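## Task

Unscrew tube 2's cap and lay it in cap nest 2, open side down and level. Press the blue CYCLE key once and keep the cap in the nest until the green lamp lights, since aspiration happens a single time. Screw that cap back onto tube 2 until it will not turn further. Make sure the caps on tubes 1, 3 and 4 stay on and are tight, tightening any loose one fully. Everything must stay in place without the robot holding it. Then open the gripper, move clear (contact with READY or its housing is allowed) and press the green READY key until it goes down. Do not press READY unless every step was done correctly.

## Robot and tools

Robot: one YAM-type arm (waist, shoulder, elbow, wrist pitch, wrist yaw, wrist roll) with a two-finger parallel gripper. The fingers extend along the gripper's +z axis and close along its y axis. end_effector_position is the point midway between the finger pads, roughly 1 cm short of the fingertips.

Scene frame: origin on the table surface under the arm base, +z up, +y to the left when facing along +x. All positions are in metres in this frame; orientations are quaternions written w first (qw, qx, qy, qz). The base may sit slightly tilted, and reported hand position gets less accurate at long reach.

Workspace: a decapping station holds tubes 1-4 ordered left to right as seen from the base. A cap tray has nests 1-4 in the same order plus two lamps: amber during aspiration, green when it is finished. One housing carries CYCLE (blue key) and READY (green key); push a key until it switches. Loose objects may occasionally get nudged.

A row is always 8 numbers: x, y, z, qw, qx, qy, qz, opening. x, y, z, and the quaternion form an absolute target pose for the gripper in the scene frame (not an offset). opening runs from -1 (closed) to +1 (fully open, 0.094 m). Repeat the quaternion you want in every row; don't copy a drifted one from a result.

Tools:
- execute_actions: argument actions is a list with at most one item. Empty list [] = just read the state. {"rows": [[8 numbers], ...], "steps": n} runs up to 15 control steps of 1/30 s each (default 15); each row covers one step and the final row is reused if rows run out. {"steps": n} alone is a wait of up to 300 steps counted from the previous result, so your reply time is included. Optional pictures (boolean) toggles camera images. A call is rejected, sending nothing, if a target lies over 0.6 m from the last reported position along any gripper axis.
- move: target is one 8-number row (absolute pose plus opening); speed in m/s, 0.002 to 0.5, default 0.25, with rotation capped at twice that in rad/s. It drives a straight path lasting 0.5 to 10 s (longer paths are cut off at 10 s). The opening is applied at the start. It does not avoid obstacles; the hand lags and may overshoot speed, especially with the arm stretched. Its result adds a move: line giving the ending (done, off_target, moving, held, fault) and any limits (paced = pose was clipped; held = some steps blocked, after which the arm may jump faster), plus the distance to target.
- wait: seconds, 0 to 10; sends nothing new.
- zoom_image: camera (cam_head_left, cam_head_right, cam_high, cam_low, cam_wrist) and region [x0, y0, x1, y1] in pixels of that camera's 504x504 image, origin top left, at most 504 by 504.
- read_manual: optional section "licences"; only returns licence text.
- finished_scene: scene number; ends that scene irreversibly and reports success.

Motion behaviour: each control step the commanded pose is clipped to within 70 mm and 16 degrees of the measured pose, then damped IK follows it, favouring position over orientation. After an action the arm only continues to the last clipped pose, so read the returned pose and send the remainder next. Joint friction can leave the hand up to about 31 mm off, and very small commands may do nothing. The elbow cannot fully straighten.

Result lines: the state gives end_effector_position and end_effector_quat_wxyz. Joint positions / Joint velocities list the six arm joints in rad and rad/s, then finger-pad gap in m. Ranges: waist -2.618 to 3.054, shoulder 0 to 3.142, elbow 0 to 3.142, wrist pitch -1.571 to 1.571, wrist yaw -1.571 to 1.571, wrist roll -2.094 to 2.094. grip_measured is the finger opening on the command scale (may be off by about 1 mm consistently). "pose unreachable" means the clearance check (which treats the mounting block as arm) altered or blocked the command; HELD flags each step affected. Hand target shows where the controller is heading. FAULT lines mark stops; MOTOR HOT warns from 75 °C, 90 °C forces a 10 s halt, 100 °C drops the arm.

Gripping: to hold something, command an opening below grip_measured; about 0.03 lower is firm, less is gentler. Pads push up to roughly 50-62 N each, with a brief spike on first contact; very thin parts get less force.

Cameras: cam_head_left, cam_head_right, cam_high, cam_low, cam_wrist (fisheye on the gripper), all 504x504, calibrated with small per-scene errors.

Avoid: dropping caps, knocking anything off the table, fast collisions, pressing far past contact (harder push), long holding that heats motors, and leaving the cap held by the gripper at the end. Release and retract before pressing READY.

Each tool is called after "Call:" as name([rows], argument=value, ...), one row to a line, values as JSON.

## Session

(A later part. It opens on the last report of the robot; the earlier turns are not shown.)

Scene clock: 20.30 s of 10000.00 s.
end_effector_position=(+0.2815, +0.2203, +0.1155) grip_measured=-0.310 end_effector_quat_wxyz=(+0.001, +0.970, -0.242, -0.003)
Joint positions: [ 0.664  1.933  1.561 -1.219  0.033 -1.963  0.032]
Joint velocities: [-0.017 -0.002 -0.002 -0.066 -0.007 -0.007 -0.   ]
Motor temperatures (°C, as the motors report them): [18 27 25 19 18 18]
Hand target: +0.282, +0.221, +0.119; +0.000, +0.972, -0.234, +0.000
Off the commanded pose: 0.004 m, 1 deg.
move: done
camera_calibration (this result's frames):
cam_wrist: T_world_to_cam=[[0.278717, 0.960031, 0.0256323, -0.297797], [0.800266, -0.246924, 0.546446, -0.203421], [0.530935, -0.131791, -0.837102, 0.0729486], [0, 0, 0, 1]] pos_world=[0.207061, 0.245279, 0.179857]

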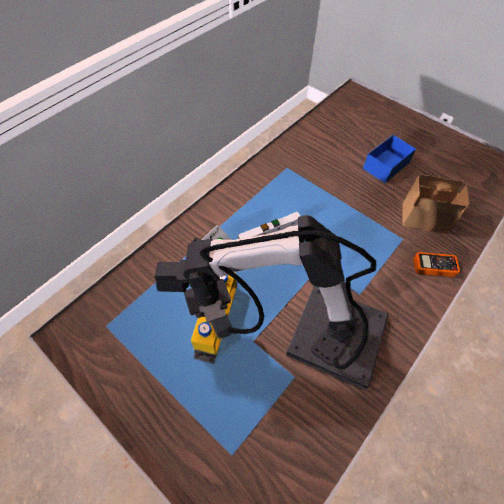

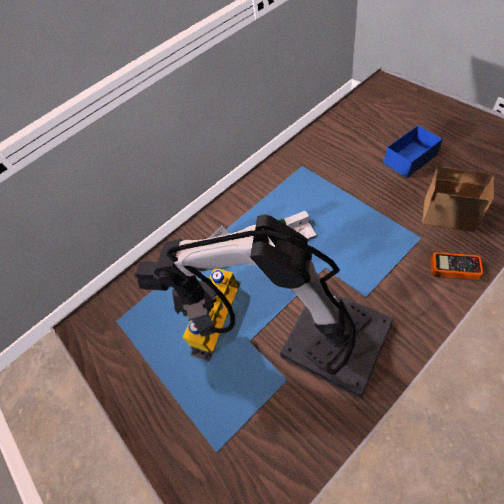

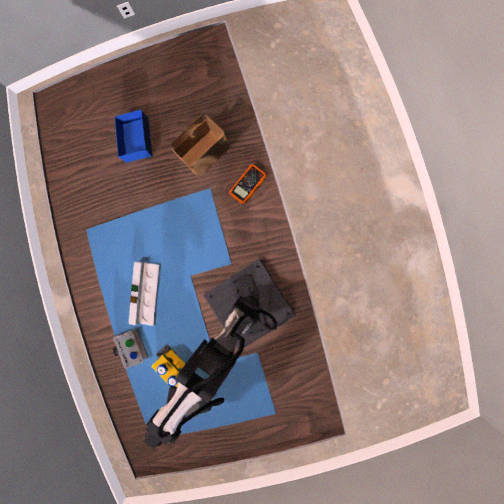

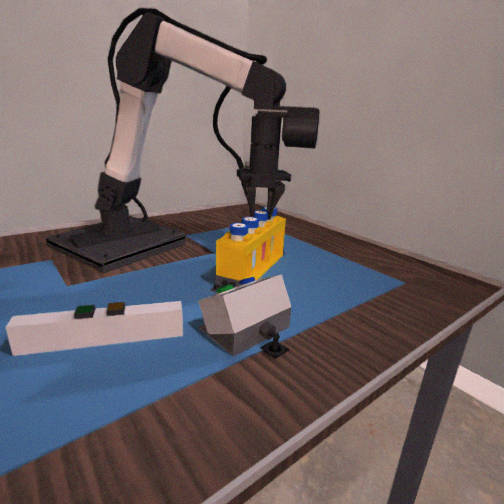

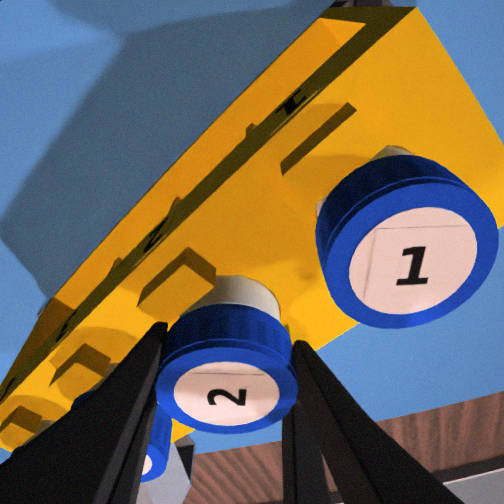

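Call:
execute_actions([
  {"rows":[[0.282,0.2201,0.116,0,-0.97,0.242,0,-0.15]],"steps":10},
], pictures=false)

Call:
move(target=[0.282,0.2201,0.124,0,-0.026,1,0,-0.15], speed=0.5)

Call:
execute_actions([
  {"rows":[[0.282,0.2201,0.120,0,-0.026,1,0,-0.36]]},
], pictures=false)

Call:
execute_actions([
  {"rows":[[0.282,0.2201,0.130,0,-0.284,0.959,0,-0.36]]},
], pictures=false)

Call:
execute_actions([
  {"rows":[[0.282,0.2201,0.130,0,-0.522,0.853,0,-0.36]]},
], pictures=false)

Call:
execute_actions([
  {"rows":[[0.282,0.2201,0.130,0,-0.725,0.688,0,-0.36]]},
], pictures=false)

Call:
execute_actions([
  {"rows":[[0.282,0.2201,0.130,0,-0.879,0.477,0,-0.36]]},
], pictures=false)

Scene clock: 22.97 s of 10000.00 s.
end_effector_position=(+0.2816, +0.2204, +0.1156) grip_measured=-0.152 end_effector_quat_wxyz=(+0.000, +0.970, -0.241, -0.003)
Joint positions: [ 0.664  1.933  1.561 -1.219  0.033 -1.965  0.04 ]
Joint velocities: [-0.002  0.017 -0.007  0.022 -0.081  0.022 -0.001]
Motor temperatures (°C, as the motors report them): [18 28 25 19 18 18]
Hand target: +0.282, +0.220, +0.116; -0.000, +0.970, -0.242, -0.000
Off the commanded pose: 0.001 m, 0 deg.
Steps of this call (steps 1 to 70: nothing new was sent; steps 71 to 80: all 10 steps of this action). Readings (end_effector_position):
71: (+0.2816, +0.2204, +0.1156)
72: (+0.2816, +0.2204, +0.1156)
74: (+0.2816, +0.2204, +0.1156)
78: (+0.2816, +0.2204, +0.1156)
80: the state above

Scene clock: 26.57 s of 10000.00 s.
end_effector_position=(+0.2787, +0.2180, +0.1156) grip_measured=-0.152 end_effector_quat_wxyz=(-0.009, -0.032, +0.999, -0.004)
Joint positions: [ 0.664  1.933  1.561 -1.234  0.033  0.626  0.04 ]
Joint velocities: [-0.017 -0.032  0.002  0.007 -0.022 -0.007 -0.   ]
Motor temperatures (°C, as the motors report them): [18 29 26 19 18 18]
Hand target: +0.282, +0.220, +0.124; +0.000, -0.026, +1.000, +0.000
Off the commanded pose: 0.009 m, 1 deg.
move: done
camera_calibration (this result's frames):
cam_wrist: T_world_to_cam=[[0.268489, -0.962797, 0.0305966, 0.126608], [-0.797575, -0.204379, 0.567541, 0.231727], [-0.540173, -0.176782, -0.822776, 0.38092], [0, 0, 0, 1]] pos_world=[0.35659, 0.236598, 0.178024]

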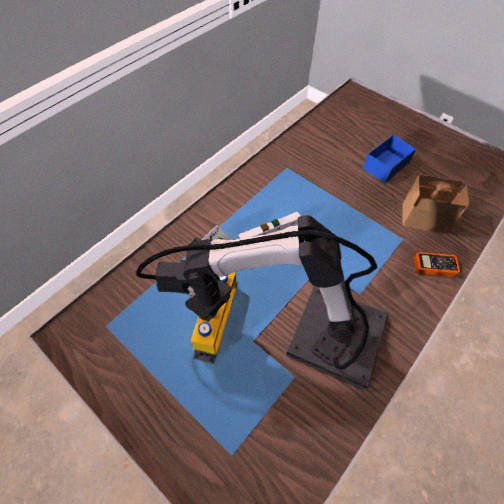

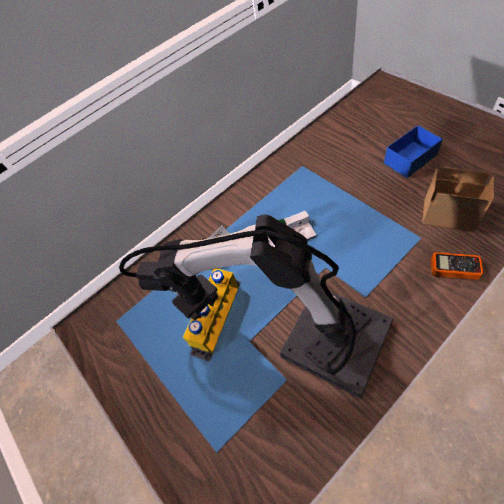

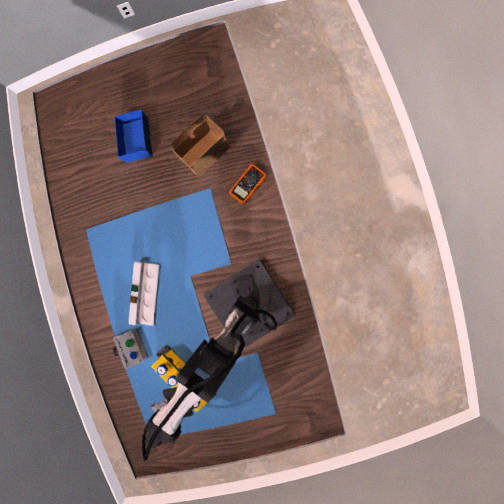

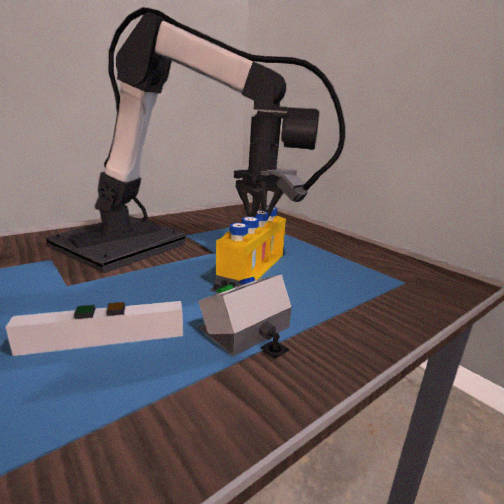

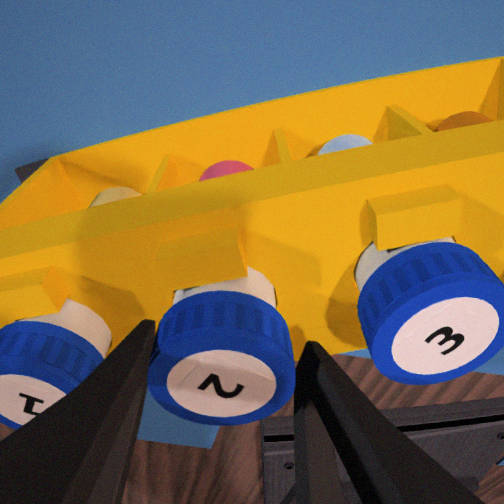

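Scene clock: 27.07 s of 10000.00 s.
end_effector_position=(+0.2785, +0.2198, +0.1156) grip_measured=-0.310 end_effector_quat_wxyz=(-0.009, -0.031, +0.999, -0.001)
Joint positions: [ 0.666  1.933  1.561 -1.23   0.027  0.628  0.032]
Joint velocities: [-0.002  0.017 -0.017 -0.066 -0.037 -0.022  0.001]
Motor temperatures (°C, as the motors report them): [18 29 26 19 18 18]
Hand target: +0.282, +0.220, +0.120; +0.000, -0.026, +1.000, +0.000
Off the commanded pose: 0.006 m, 1 deg.
Steps of this call (steps 1 to 15: all 15 steps of this action). Readings (end_effector_position):
1: (+0.2786, +0.2189, +0.1156)
2: (+0.2783, +0.2199, +0.1156)
4: (+0.2785, +0.2198, +0.1156)
8: (+0.2785, +0.2198, +0.1156)
15: the state above

Scene clock: 27.57 s of 10000.00 s.
end_effector_position=(+0.2791, +0.2183, +0.1166) grip_measured=-0.310 end_effector_quat_wxyz=(-0.010, -0.261, +0.965, -0.004)
Joint positions: [ 0.666  1.936  1.57  -1.241  0.036  0.163  0.032]
Joint velocities: [ 0.002 -0.017 -0.007 -0.066 -0.007 -0.286 -0.   ]
Motor temperatures (°C, as the motors report them): [18 29 26 19 18 18]
Hand target: +0.282, +0.220, +0.130; +0.001, -0.283, +0.959, -0.000
Off the commanded pose: 0.014 m, 3 deg.
Steps of this call (steps 1 to 15: all 15 steps of this action). Readings (end_effector_position):
1: (+0.2788, +0.2199, +0.1165)
2: (+0.2787, +0.2196, +0.1166)
4: (+0.2788, +0.2193, +0.1165)
8: (+0.2789, +0.2187, +0.1166)
15: the state above

Scene clock: 28.07 s of 10000.00 s.
end_effector_position=(+0.2800, +0.2177, +0.1203) grip_measured=-0.311 end_effector_quat_wxyz=(-0.011, -0.497, +0.868, -0.004)
Joint positions: [ 0.666  1.938  1.588 -1.259  0.041 -0.349  0.032]
Joint velocities: [-0.017  0.007 -0.002 -0.095  0.037 -0.3   -0.001]
Motor temperatures (°C, as the motors report them): [18 29 26 19 18 18]
Hand target: +0.282, +0.220, +0.130; +0.000, -0.521, +0.853, -0.001
Off the commanded pose: 0.010 m, 4 deg.
Steps of this call (steps 1 to 15: all 15 steps of this action). Readings (end_effector_position):
1: (+0.2792, +0.2183, +0.1169)
2: (+0.2795, +0.2183, +0.1170)
4: (+0.2797, +0.2181, +0.1171)
8: (+0.2802, +0.2178, +0.1197)
15: the state above

Scene clock: 28.57 s of 10000.00 s.
end_effector_position=(+0.2815, +0.2170, +0.1225) grip_measured=-0.311 end_effector_quat_wxyz=(+0.011, +0.704, -0.710, +0.005)
Joint positions: [ 0.666  1.938  1.596 -1.266  0.049 -0.871  0.032]
Joint velocities: [-0.002  0.002  0.002 -0.007  0.037 -0.33  -0.   ]
Motor temperatures (°C, as the motors report them): [18 29 26 19 18 18]
Hand target: +0.282, +0.220, +0.130; -0.000, +0.725, -0.689, +0.001
Off the commanded pose: 0.008 m, 4 deg.
Steps of this call (steps 1 to 15: all 15 steps of this action). Readings (end_effector_position):
1: (+0.2804, +0.2176, +0.1209)
2: (+0.2806, +0.2175, +0.1215)
4: (+0.2811, +0.2174, +0.1225)
8: (+0.2813, +0.2172, +0.1225)
15: the state above

Scene clock: 29.07 s of 10000.00 s.
end_effector_position=(+0.2832, +0.2169, +0.1225) grip_measured=-0.311 end_effector_quat_wxyz=(+0.011, +0.864, -0.504, +0.006)
Joint positions: [ 0.666  1.938  1.596 -1.261  0.056 -1.395  0.032]
Joint velocities: [-0.002  0.002 -0.007  0.007 -0.022 -0.403  0.002]
Motor temperatures (°C, as the motors report them): [18 29 26 19 18 18]
Hand target: +0.282, +0.220, +0.130; -0.000, +0.879, -0.478, +0.001
Off the commanded pose: 0.008 m, 4 deg.
Steps of this call (steps 1 to 15: all 15 steps of this action). Readings (end_effector_position):
1: (+0.2816, +0.2168, +0.1225)
2: (+0.2818, +0.2166, +0.1225)
4: (+0.2820, +0.2163, +0.1225)
8: (+0.2827, +0.2165, +0.1225)
15: the state above

Call:
move(target=[0.2835,0.217,0.165,0,-0.879,0.477,0,-0.36], speed=0.1)

Call:
move(target=[0.30,0.0,0.165,0,-0.2,0.98,0,-0.36], speed=0.4)

Call:
move(target=[0.348,-0.091,0.07,0,0.1822,0.9833,0,-0.36], speed=0.25)

Scene clock: 32.90 s of 10000.00 s.
end_effector_position=(+0.2836, +0.2177, +0.1563) grip_measured=-0.311 end_effector_quat_wxyz=(+0.009, +0.878, -0.479, +0.001)
Joint positions: [ 0.666  1.938  1.731 -1.394  0.047 -1.451  0.032]
Joint velocities: [-0.002 -0.007 -0.002 -0.007  0.051 -0.037 -0.001]
Motor temperatures (°C, as the motors report them): [18 30 26 19 18 18]
Hand target: +0.284, +0.218, +0.165; -0.000, +0.879, -0.477, +0.000
Off the commanded pose: 0.009 m, 1 deg.
move: done
camera_calibration (this result's frames):
cam_wrist: T_world_to_cam=[[0.711297, 0.702813, 0.0105719, -0.361314], [0.578852, -0.59424, 0.558399, -0.0915356], [0.398732, -0.391068, -0.829505, 0.198431], [0, 0, 0, 1]] pos_world=[0.230866, 0.277142, 0.219532]

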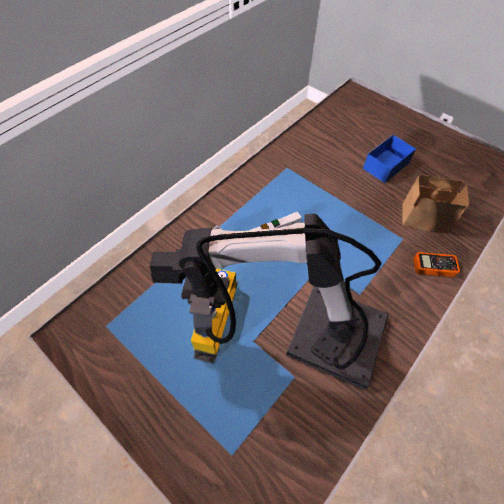

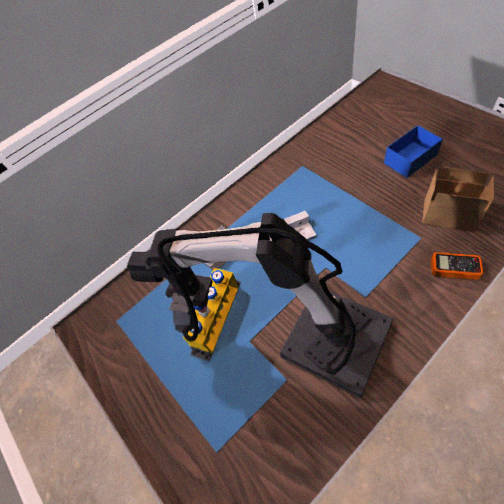

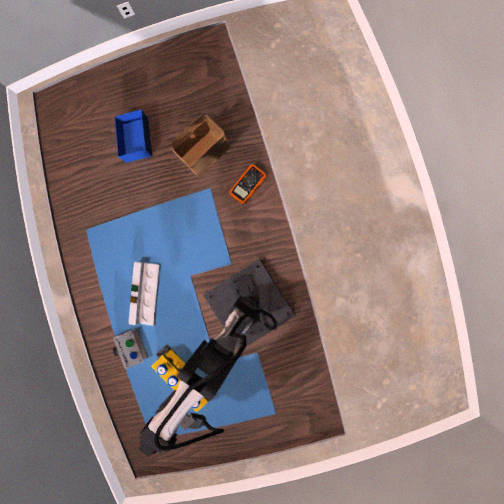

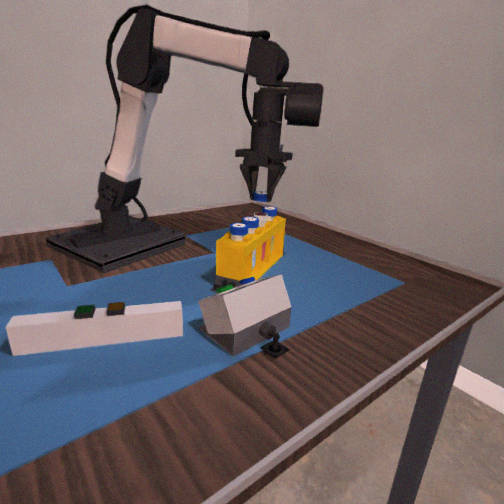

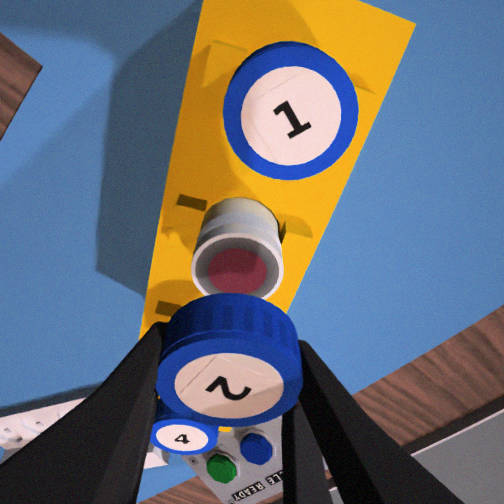

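Scene clock: 35.67 s of 10000.00 s.
end_effector_position=(+0.3031, -0.0007, +0.1623) grip_measured=-0.310 end_effector_quat_wxyz=(-0.012, -0.208, +0.978, +0.002)
Joint positions: [ 0.013  1.695  1.484 -1.373  0.039 -0.382  0.032]
Joint velocities: [-0.017 -0.012 -0.002  0.022 -0.081  0.037 -0.001]
Motor temperatures (°C, as the motors report them): [18 31 26 19 18 18]
Hand target: +0.303, -0.001, +0.166; +0.001, -0.200, +0.980, +0.004
Off the commanded pose: 0.004 m, 2 deg.
move: done
camera_calibration (this result's frames):
cam_wrist: T_world_to_cam=[[0.587362, -0.809204, 0.013999, -0.185765], [-0.670635, -0.476953, 0.568124, 0.141241], [-0.453051, -0.343082, -0.822824, 0.367339], [0, 0, 0, 1]] pos_world=[0.370256, 0.0430712, 0.224613]

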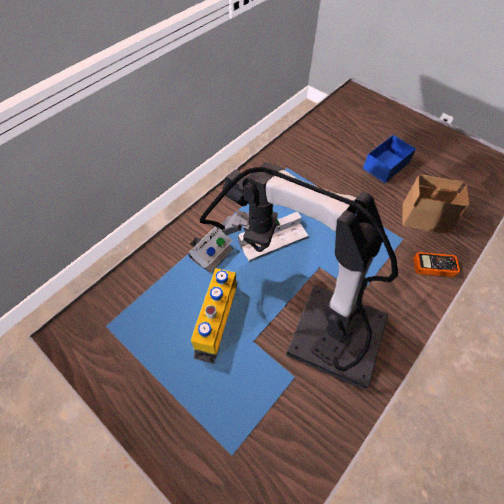

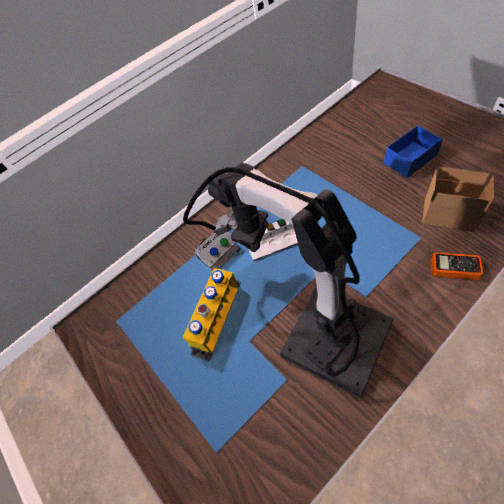

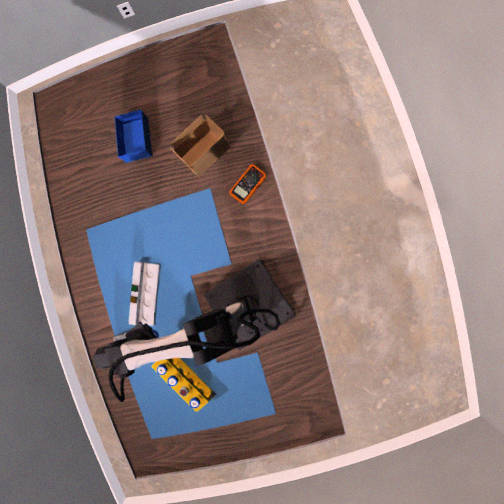

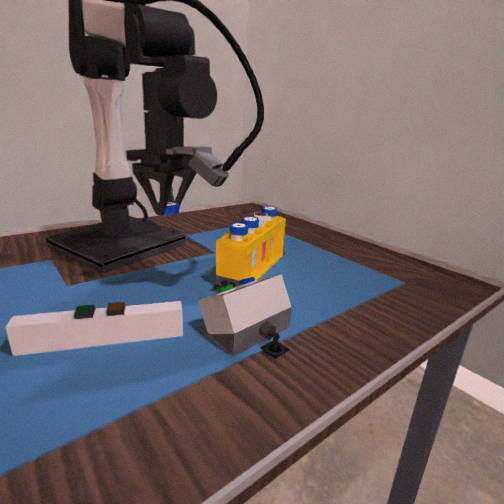

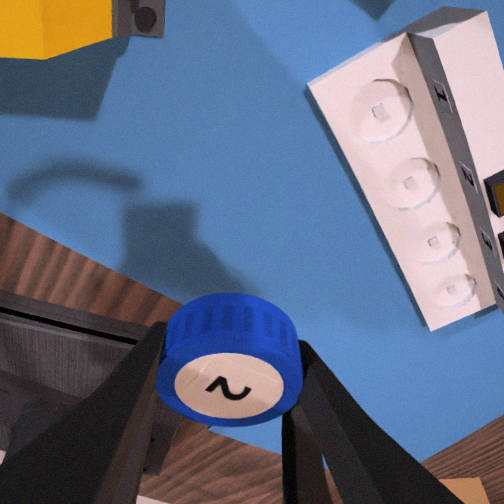

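Scene clock: 37.77 s of 10000.00 s.
end_effector_position=(+0.3470, -0.0900, +0.0748) grip_measured=-0.310 end_effector_quat_wxyz=(+0.002, +0.173, +0.985, -0.002)
Joint positions: [-0.255  1.908  1.415 -1.054  0.039  0.118  0.032]
Joint velocities: [-0.007 -0.002 -0.012  0.022  0.007  0.007 -0.   ]
Motor temperatures (°C, as the motors report them): [18 31 26 19 18 18]
Hand target: +0.348, -0.091, +0.069; +0.001, +0.182, +0.983, +0.001
Off the commanded pose: 0.005 m, 1 deg.
move: done
camera_calibration (this result's frames):
cam_wrist: T_world_to_cam=[[-0.140824, -0.989556, 0.0307667, -0.0473723], [-0.824924, 0.134465, 0.549017, 0.287842], [-0.547421, 0.0519348, -0.835244, 0.353863], [0, 0, 0, 1]] pos_world=[0.424489, -0.10396, 0.138989]

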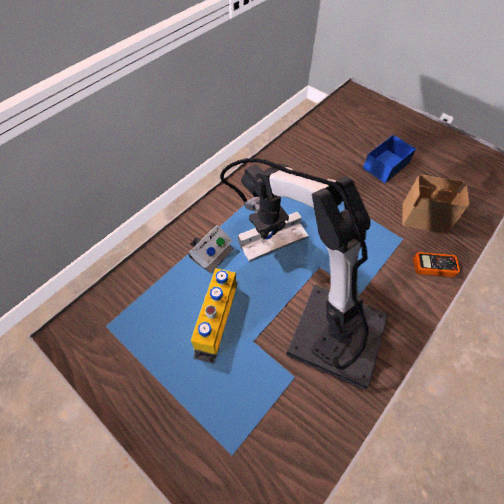

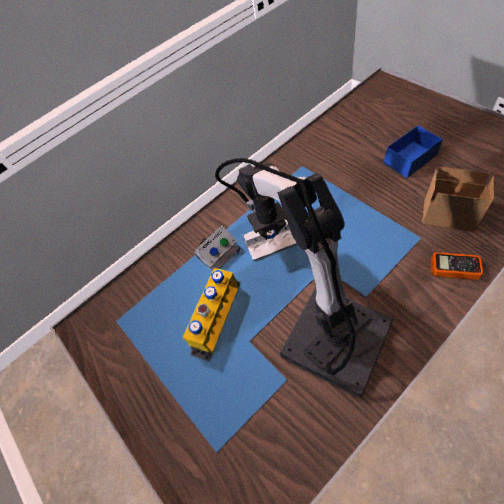

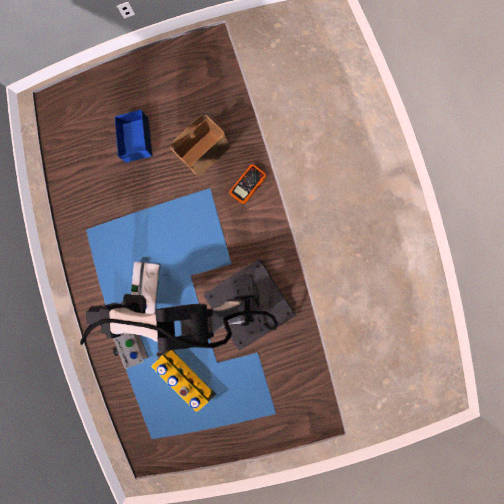

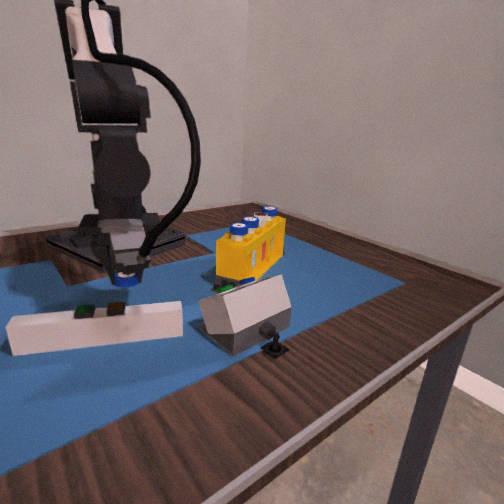

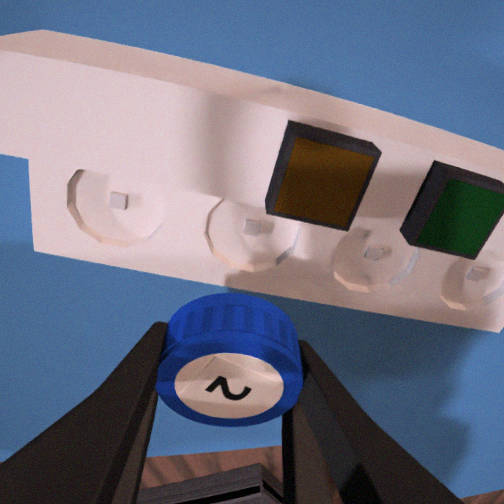

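Call:
move(target=[0.3458,-0.099,0.036,0,0.1822,0.9833,0,-0.36], speed=0.06)

Call:
zoom_image(camera="cam_wrist", region=[100, 200, 400, 450])

Scene clock: 40.93 s of 10000.00 s.
end_effector_position=(+0.3466, -0.0975, +0.0428) grip_measured=-0.310 end_effector_quat_wxyz=(+0.003, +0.184, +0.983, -0.002)
Joint positions: [-0.278  1.95   1.34  -0.933  0.039  0.115  0.032]
Joint velocities: [-0.007  0.002 -0.002 -0.037 -0.051  0.051  0.   ]
Motor temperatures (°C, as the motors report them): [18 31 26 19 18 18]
Hand target: +0.345, -0.099, +0.036; -0.000, +0.182, +0.983, +0.000
Off the commanded pose: 0.007 m, 0 deg.
move: done
camera_calibration (this result's frames):
cam_wrist: T_world_to_cam=[[-0.161752, -0.986327, 0.0315349, -0.046319], [-0.823415, 0.15251, 0.546561, 0.307463], [-0.543897, 0.0624409, -0.836826, 0.327131], [0, 0, 0, 1]] pos_world=[0.423603, -0.113003, 0.107164]

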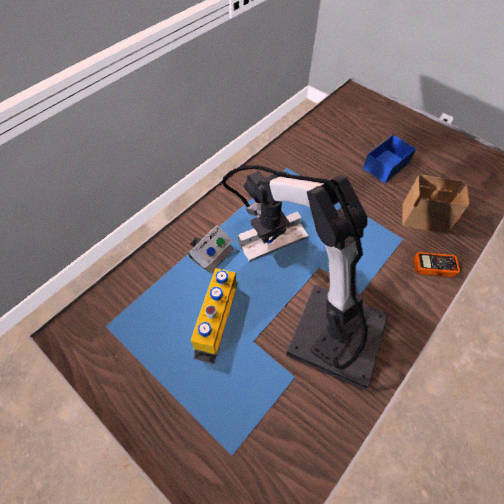

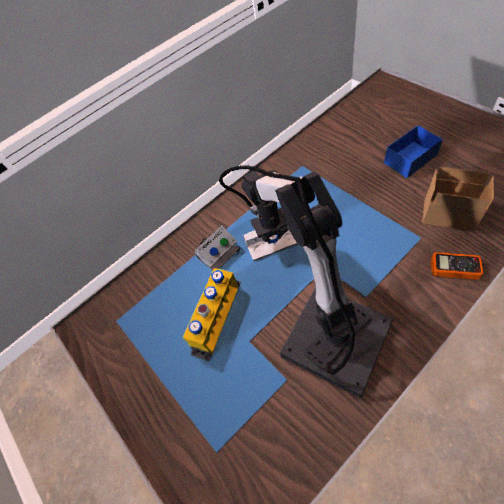

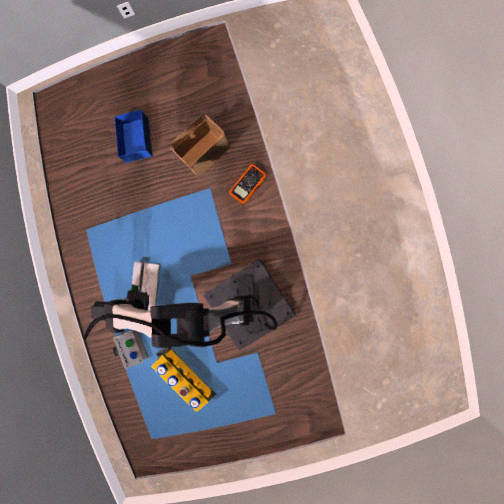

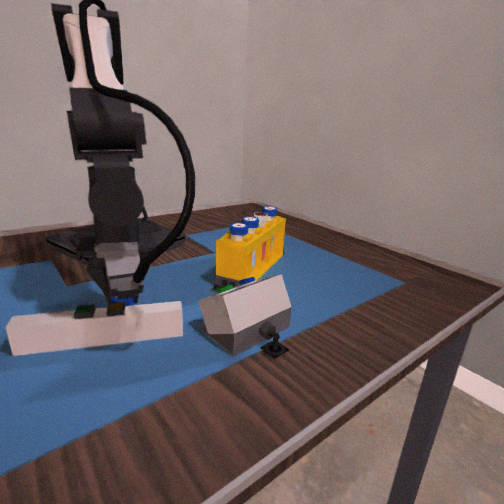

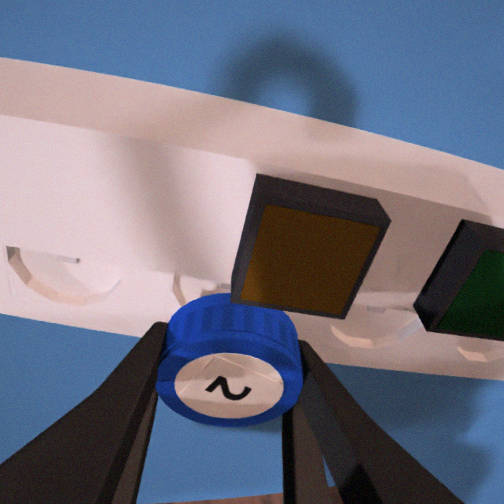

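Region (100, 200, 400, 450) of cam_wrist's 504x504 image, scaled by 1.680, with more detail than that image has.

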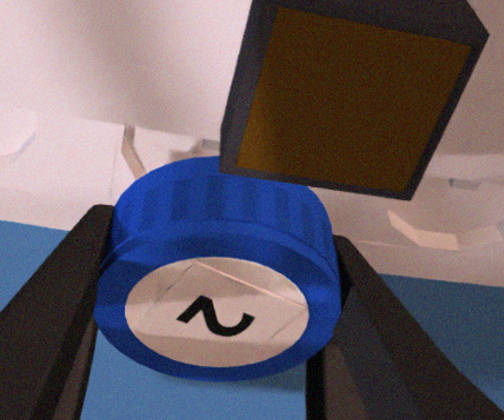

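Call:
move(target=[0.345,-0.097,0.013,0,0.1822,0.9833,0,-0.36], speed=0.03)

Call:
execute_actions([
  {"rows":[[0.346,-0.097,0.020,0,0.1822,0.9833,0,-0.36],[0.346,-0.097,0.020,0,0.1822,0.9833,0,-0.28],[0.346,-0.097,0.020,0,0.1822,0.9833,0,-0.2],[0.346,-0.097,0.020,0,0.1822,0.9833,0,-0.1]],"steps":12},
], pictures=false)

Call:
move(target=[0.346,-0.097,0.09,0,0.1822,0.9833,0,-0.1], speed=0.15)

Scene clock: 43.57 s of 10000.00 s.
end_effector_position=(+0.3464, -0.0966, +0.0206) grip_measured=-0.310 end_effector_quat_wxyz=(+0.004, +0.184, +0.983, -0.002)
Joint positions: [-0.278  1.982  1.291 -0.85   0.039  0.115  0.032]
Joint velocities: [-0.022 -0.002 -0.007  0.037 -0.037 -0.051  0.   ]
Motor temperatures (°C, as the motors report them): [18 31 26 19 18 18]
Hand target: +0.344, -0.097, +0.013; -0.000, +0.182, +0.983, +0.000
Off the commanded pose: 0.008 m, 1 deg.
move: done
camera_calibration (this result's frames):
cam_wrist: T_world_to_cam=[[-0.161474, -0.986368, 0.0316774, -0.044924], [-0.82427, 0.15245, 0.545288, 0.319589], [-0.542684, 0.0619392, -0.83765, 0.307986], [0, 0, 0, 1]] pos_world=[0.423312, -0.112109, 0.0851396]

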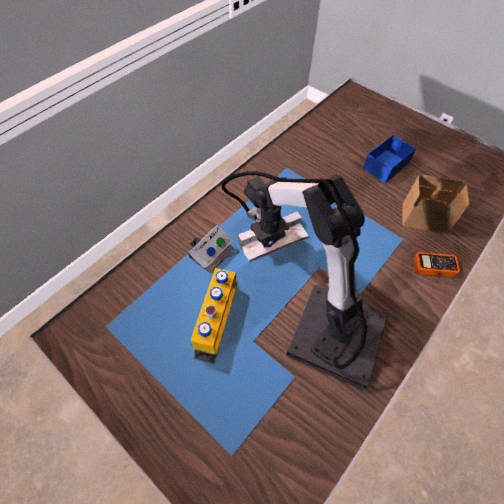

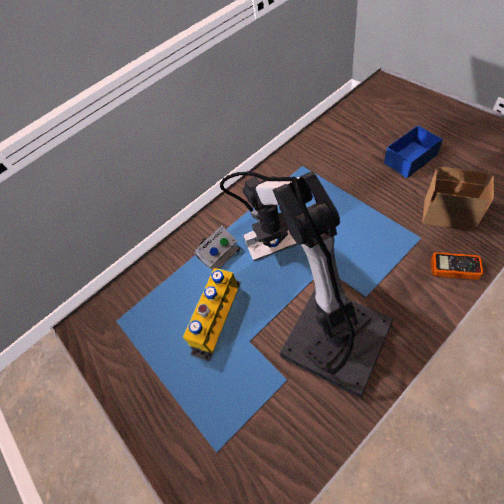

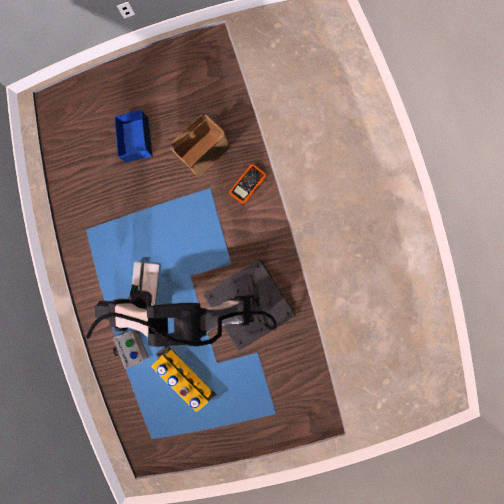

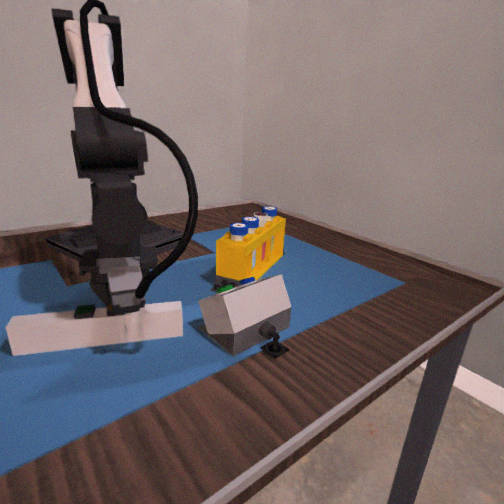

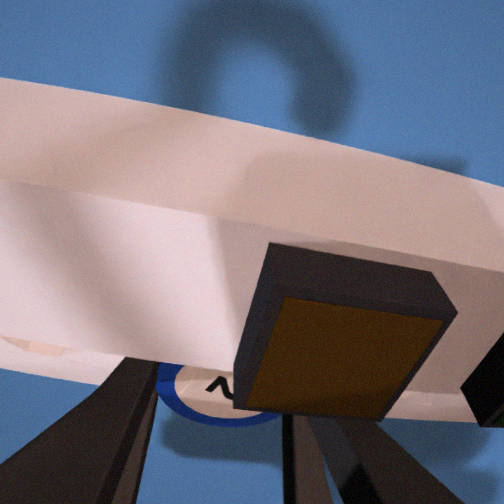

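Scene clock: 43.97 s of 10000.00 s.
end_effector_position=(+0.3465, -0.0967, +0.0206) grip_measured=-0.102 end_effector_quat_wxyz=(+0.004, +0.184, +0.983, -0.002)
Joint positions: [-0.278  1.982  1.291 -0.85   0.039  0.115  0.042]
Joint velocities: [-0.002 -0.022  0.002  0.037 -0.037 -0.066 -0.001]
Motor temperatures (°C, as the motors report them): [18 31 26 19 18 18]
Hand target: +0.346, -0.097, +0.020; +0.000, +0.182, +0.983, -0.000
Off the commanded pose: 0.001 m, 1 deg.
Steps of this call (steps 1 to 12: all 12 steps of this action). Readings (end_effector_position):
1: (+0.3465, -0.0967, +0.0206)
2: (+0.3465, -0.0967, +0.0206)
4: (+0.3465, -0.0967, +0.0206)
8: (+0.3465, -0.0967, +0.0206)
12: the state above

Scene clock: 45.30 s of 10000.00 s.
end_effector_position=(+0.3450, -0.0985, +0.0829) grip_measured=-0.102 end_effector_quat_wxyz=(-0.006, +0.183, +0.983, -0.002)
Joint positions: [-0.278  1.914  1.457 -1.105  0.039  0.115  0.042]
Joint velocities: [-0.002  0.002 -0.007 -0.037  0.007 -0.022 -0.001]
Motor temperatures (°C, as the motors report them): [18 31 26 19 18 18]
Hand target: +0.347, -0.097, +0.090; +0.000, +0.182, +0.983, -0.000
Off the commanded pose: 0.007 m, 1 deg.
move: done
camera_calibration (this result's frames):
cam_wrist: T_world_to_cam=[[-0.160183, -0.986637, 0.0298074, -0.0492703], [-0.813547, 0.149062, 0.562069, 0.279268], [-0.559002, 0.0657844, -0.826553, 0.364565], [0, 0, 0, 1]] pos_world=[0.423097, -0.114223, 0.145833]

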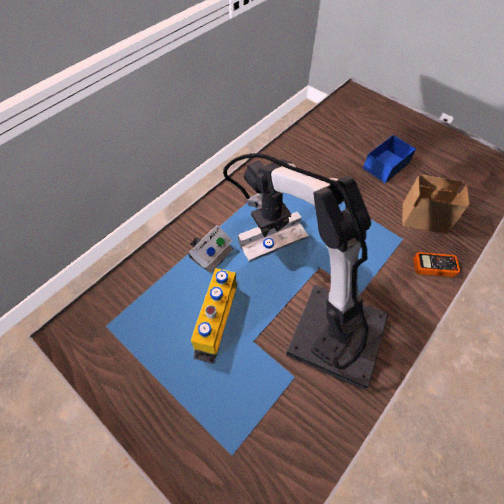

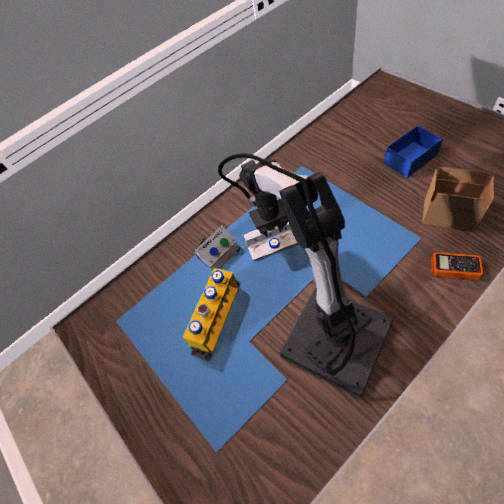

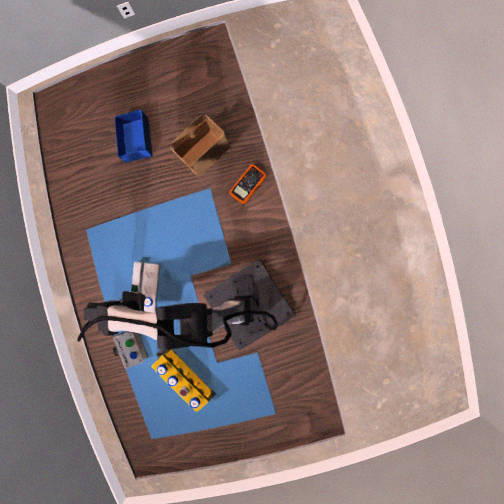

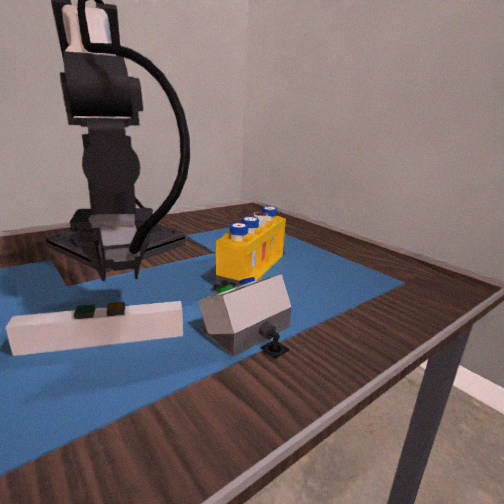

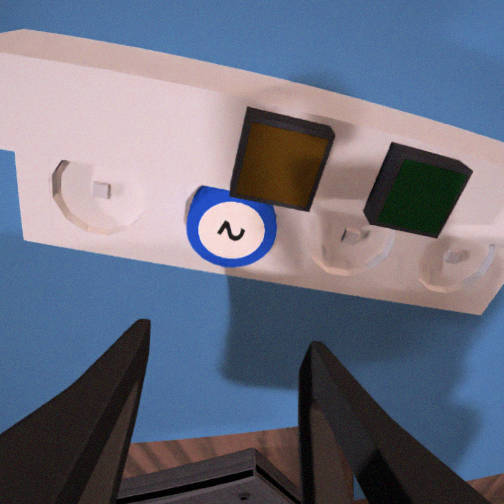

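Call:
zoom_image(camera="cam_head_left", region=[235, 215, 305, 265])

Call:
zoom_image(camera="cam_wrist", region=[160, 160, 310, 290])

Region (235, 215, 305, 265) of cam_head_left's 504x504 image, scaled by 7.200, with more detail than that image has; it fills the top 360 rows of this view, and the rest is white.

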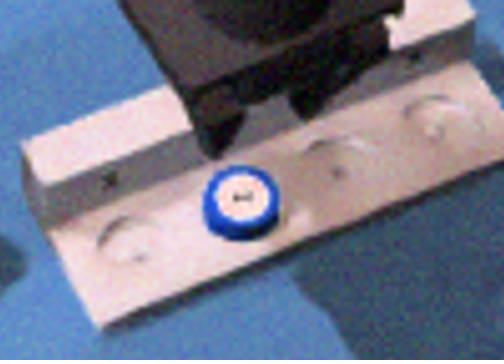

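Region (160, 160, 310, 290) of cam_wrist's 504x504 image, scaled by 3.360, with more detail than that image has; it fills the top 437 rows of this view, and the rest is white.

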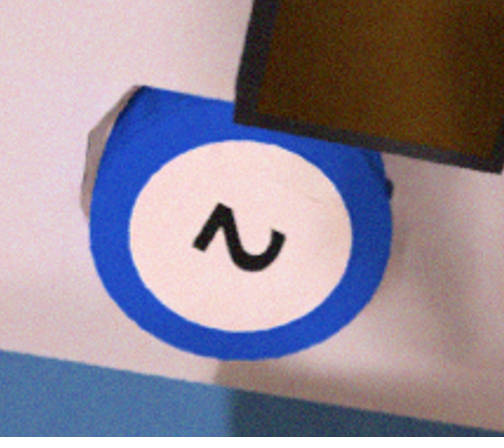

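Call:
move(target=[0.415,0.066,0.115,0.2163,-0.0341,0.9757,0.0076,-1], speed=0.3)

Call:
move(target=[0.427,0.067,0.088,0.2163,-0.0341,0.9757,0.0076,-1], speed=0.1)

Scene clock: 49.53 s of 10000.00 s.
end_effector_position=(+0.4118, +0.0680, +0.1106) grip_measured=-0.990 end_effector_quat_wxyz=(+0.203, -0.032, +0.979, +0.009)
Joint positions: [ 0.184  1.779  1.287 -0.669  0.089  0.116  0.   ]
Joint velocities: [-0.022 -0.007 -0.007  0.007  0.007 -0.037 -0.   ]
Motor temperatures (°C, as the motors report them): [18 32 27 19 18 18]
Hand target: +0.413, +0.067, +0.115; +0.215, -0.036, +0.976, +0.006
Off the commanded pose: 0.006 m, 2 deg.
move: done
camera_calibration (this result's frames):
cam_wrist: T_world_to_cam=[[0.243105, -0.964647, 0.101769, -0.0507125], [-0.958172, -0.22248, 0.180027, 0.420353], [-0.15102, -0.141278, -0.978383, 0.27669], [0, 0, 0, 1]] pos_world=[0.456885, 0.0836909, 0.200195]

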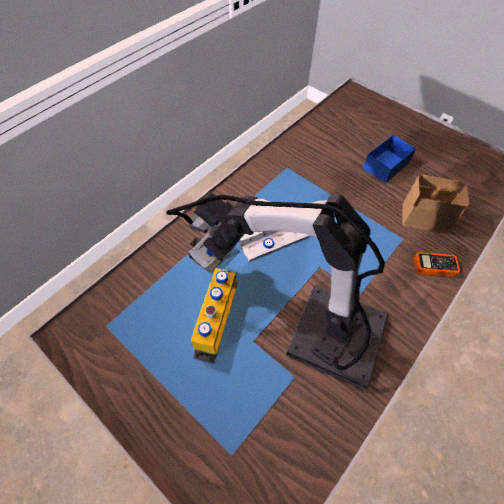

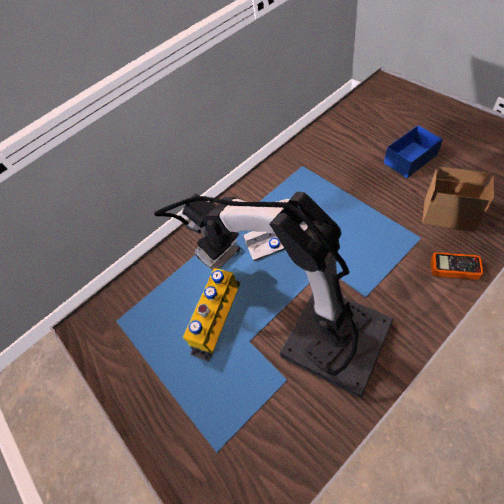

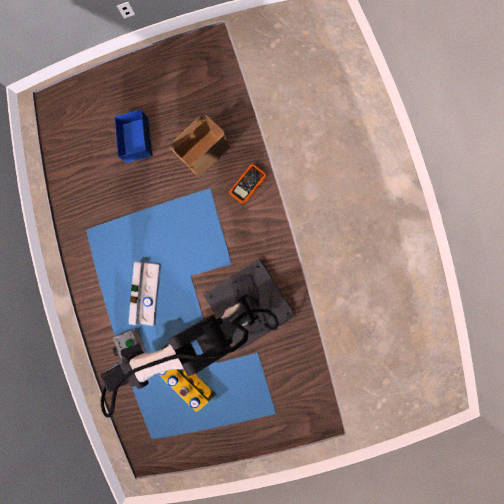

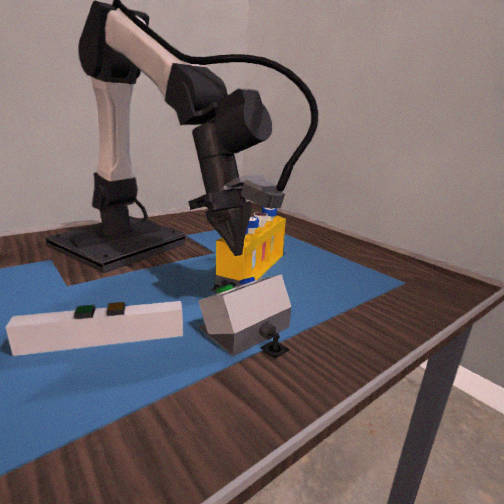

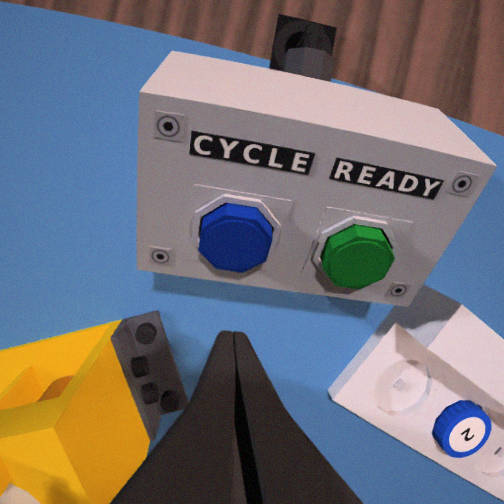

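Scene clock: 50.47 s of 10000.00 s.
end_effector_position=(+0.4249, +0.0714, +0.0934) grip_measured=-0.990 end_effector_quat_wxyz=(+0.216, -0.035, +0.976, +0.011)
Joint positions: [ 0.184  1.828  1.266 -0.571  0.089  0.109  0.   ]
Joint velocities: [ 0.007 -0.007 -0.022  0.051 -0.037 -0.022  0.001]
Motor temperatures (°C, as the motors report them): [18 32 27 19 18 18]
Hand target: +0.426, +0.067, +0.088; +0.216, -0.034, +0.976, +0.008
Off the commanded pose: 0.007 m, 0 deg.
move: done
camera_calibration (this result's frames):
cam_wrist: T_world_to_cam=[[0.245268, -0.963684, 0.105624, -0.0501445], [-0.961525, -0.227907, 0.153387, 0.441053], [-0.123744, -0.139181, -0.982505, 0.250982], [0, 0, 0, 1]] pos_world=[0.46744, 0.0871274, 0.184236]

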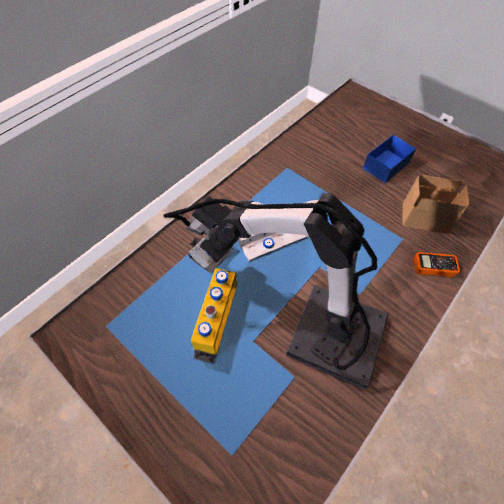

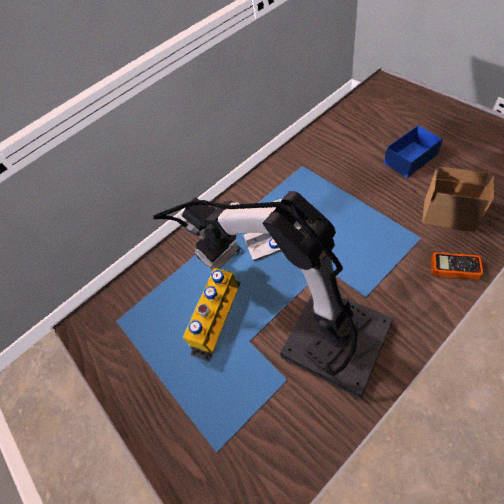

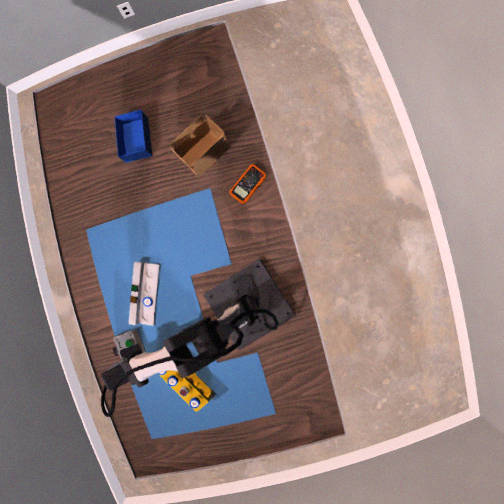

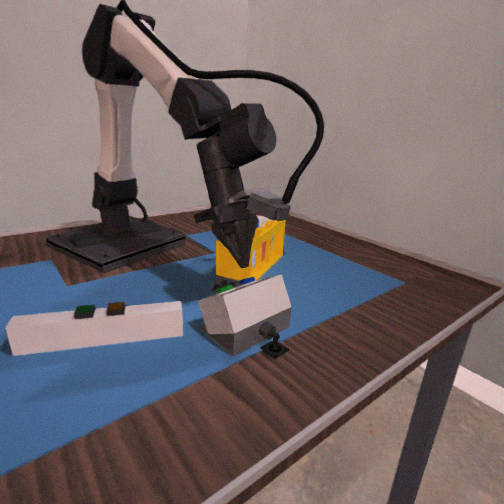

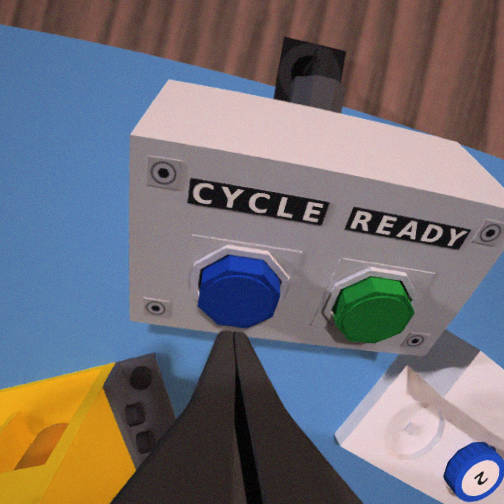

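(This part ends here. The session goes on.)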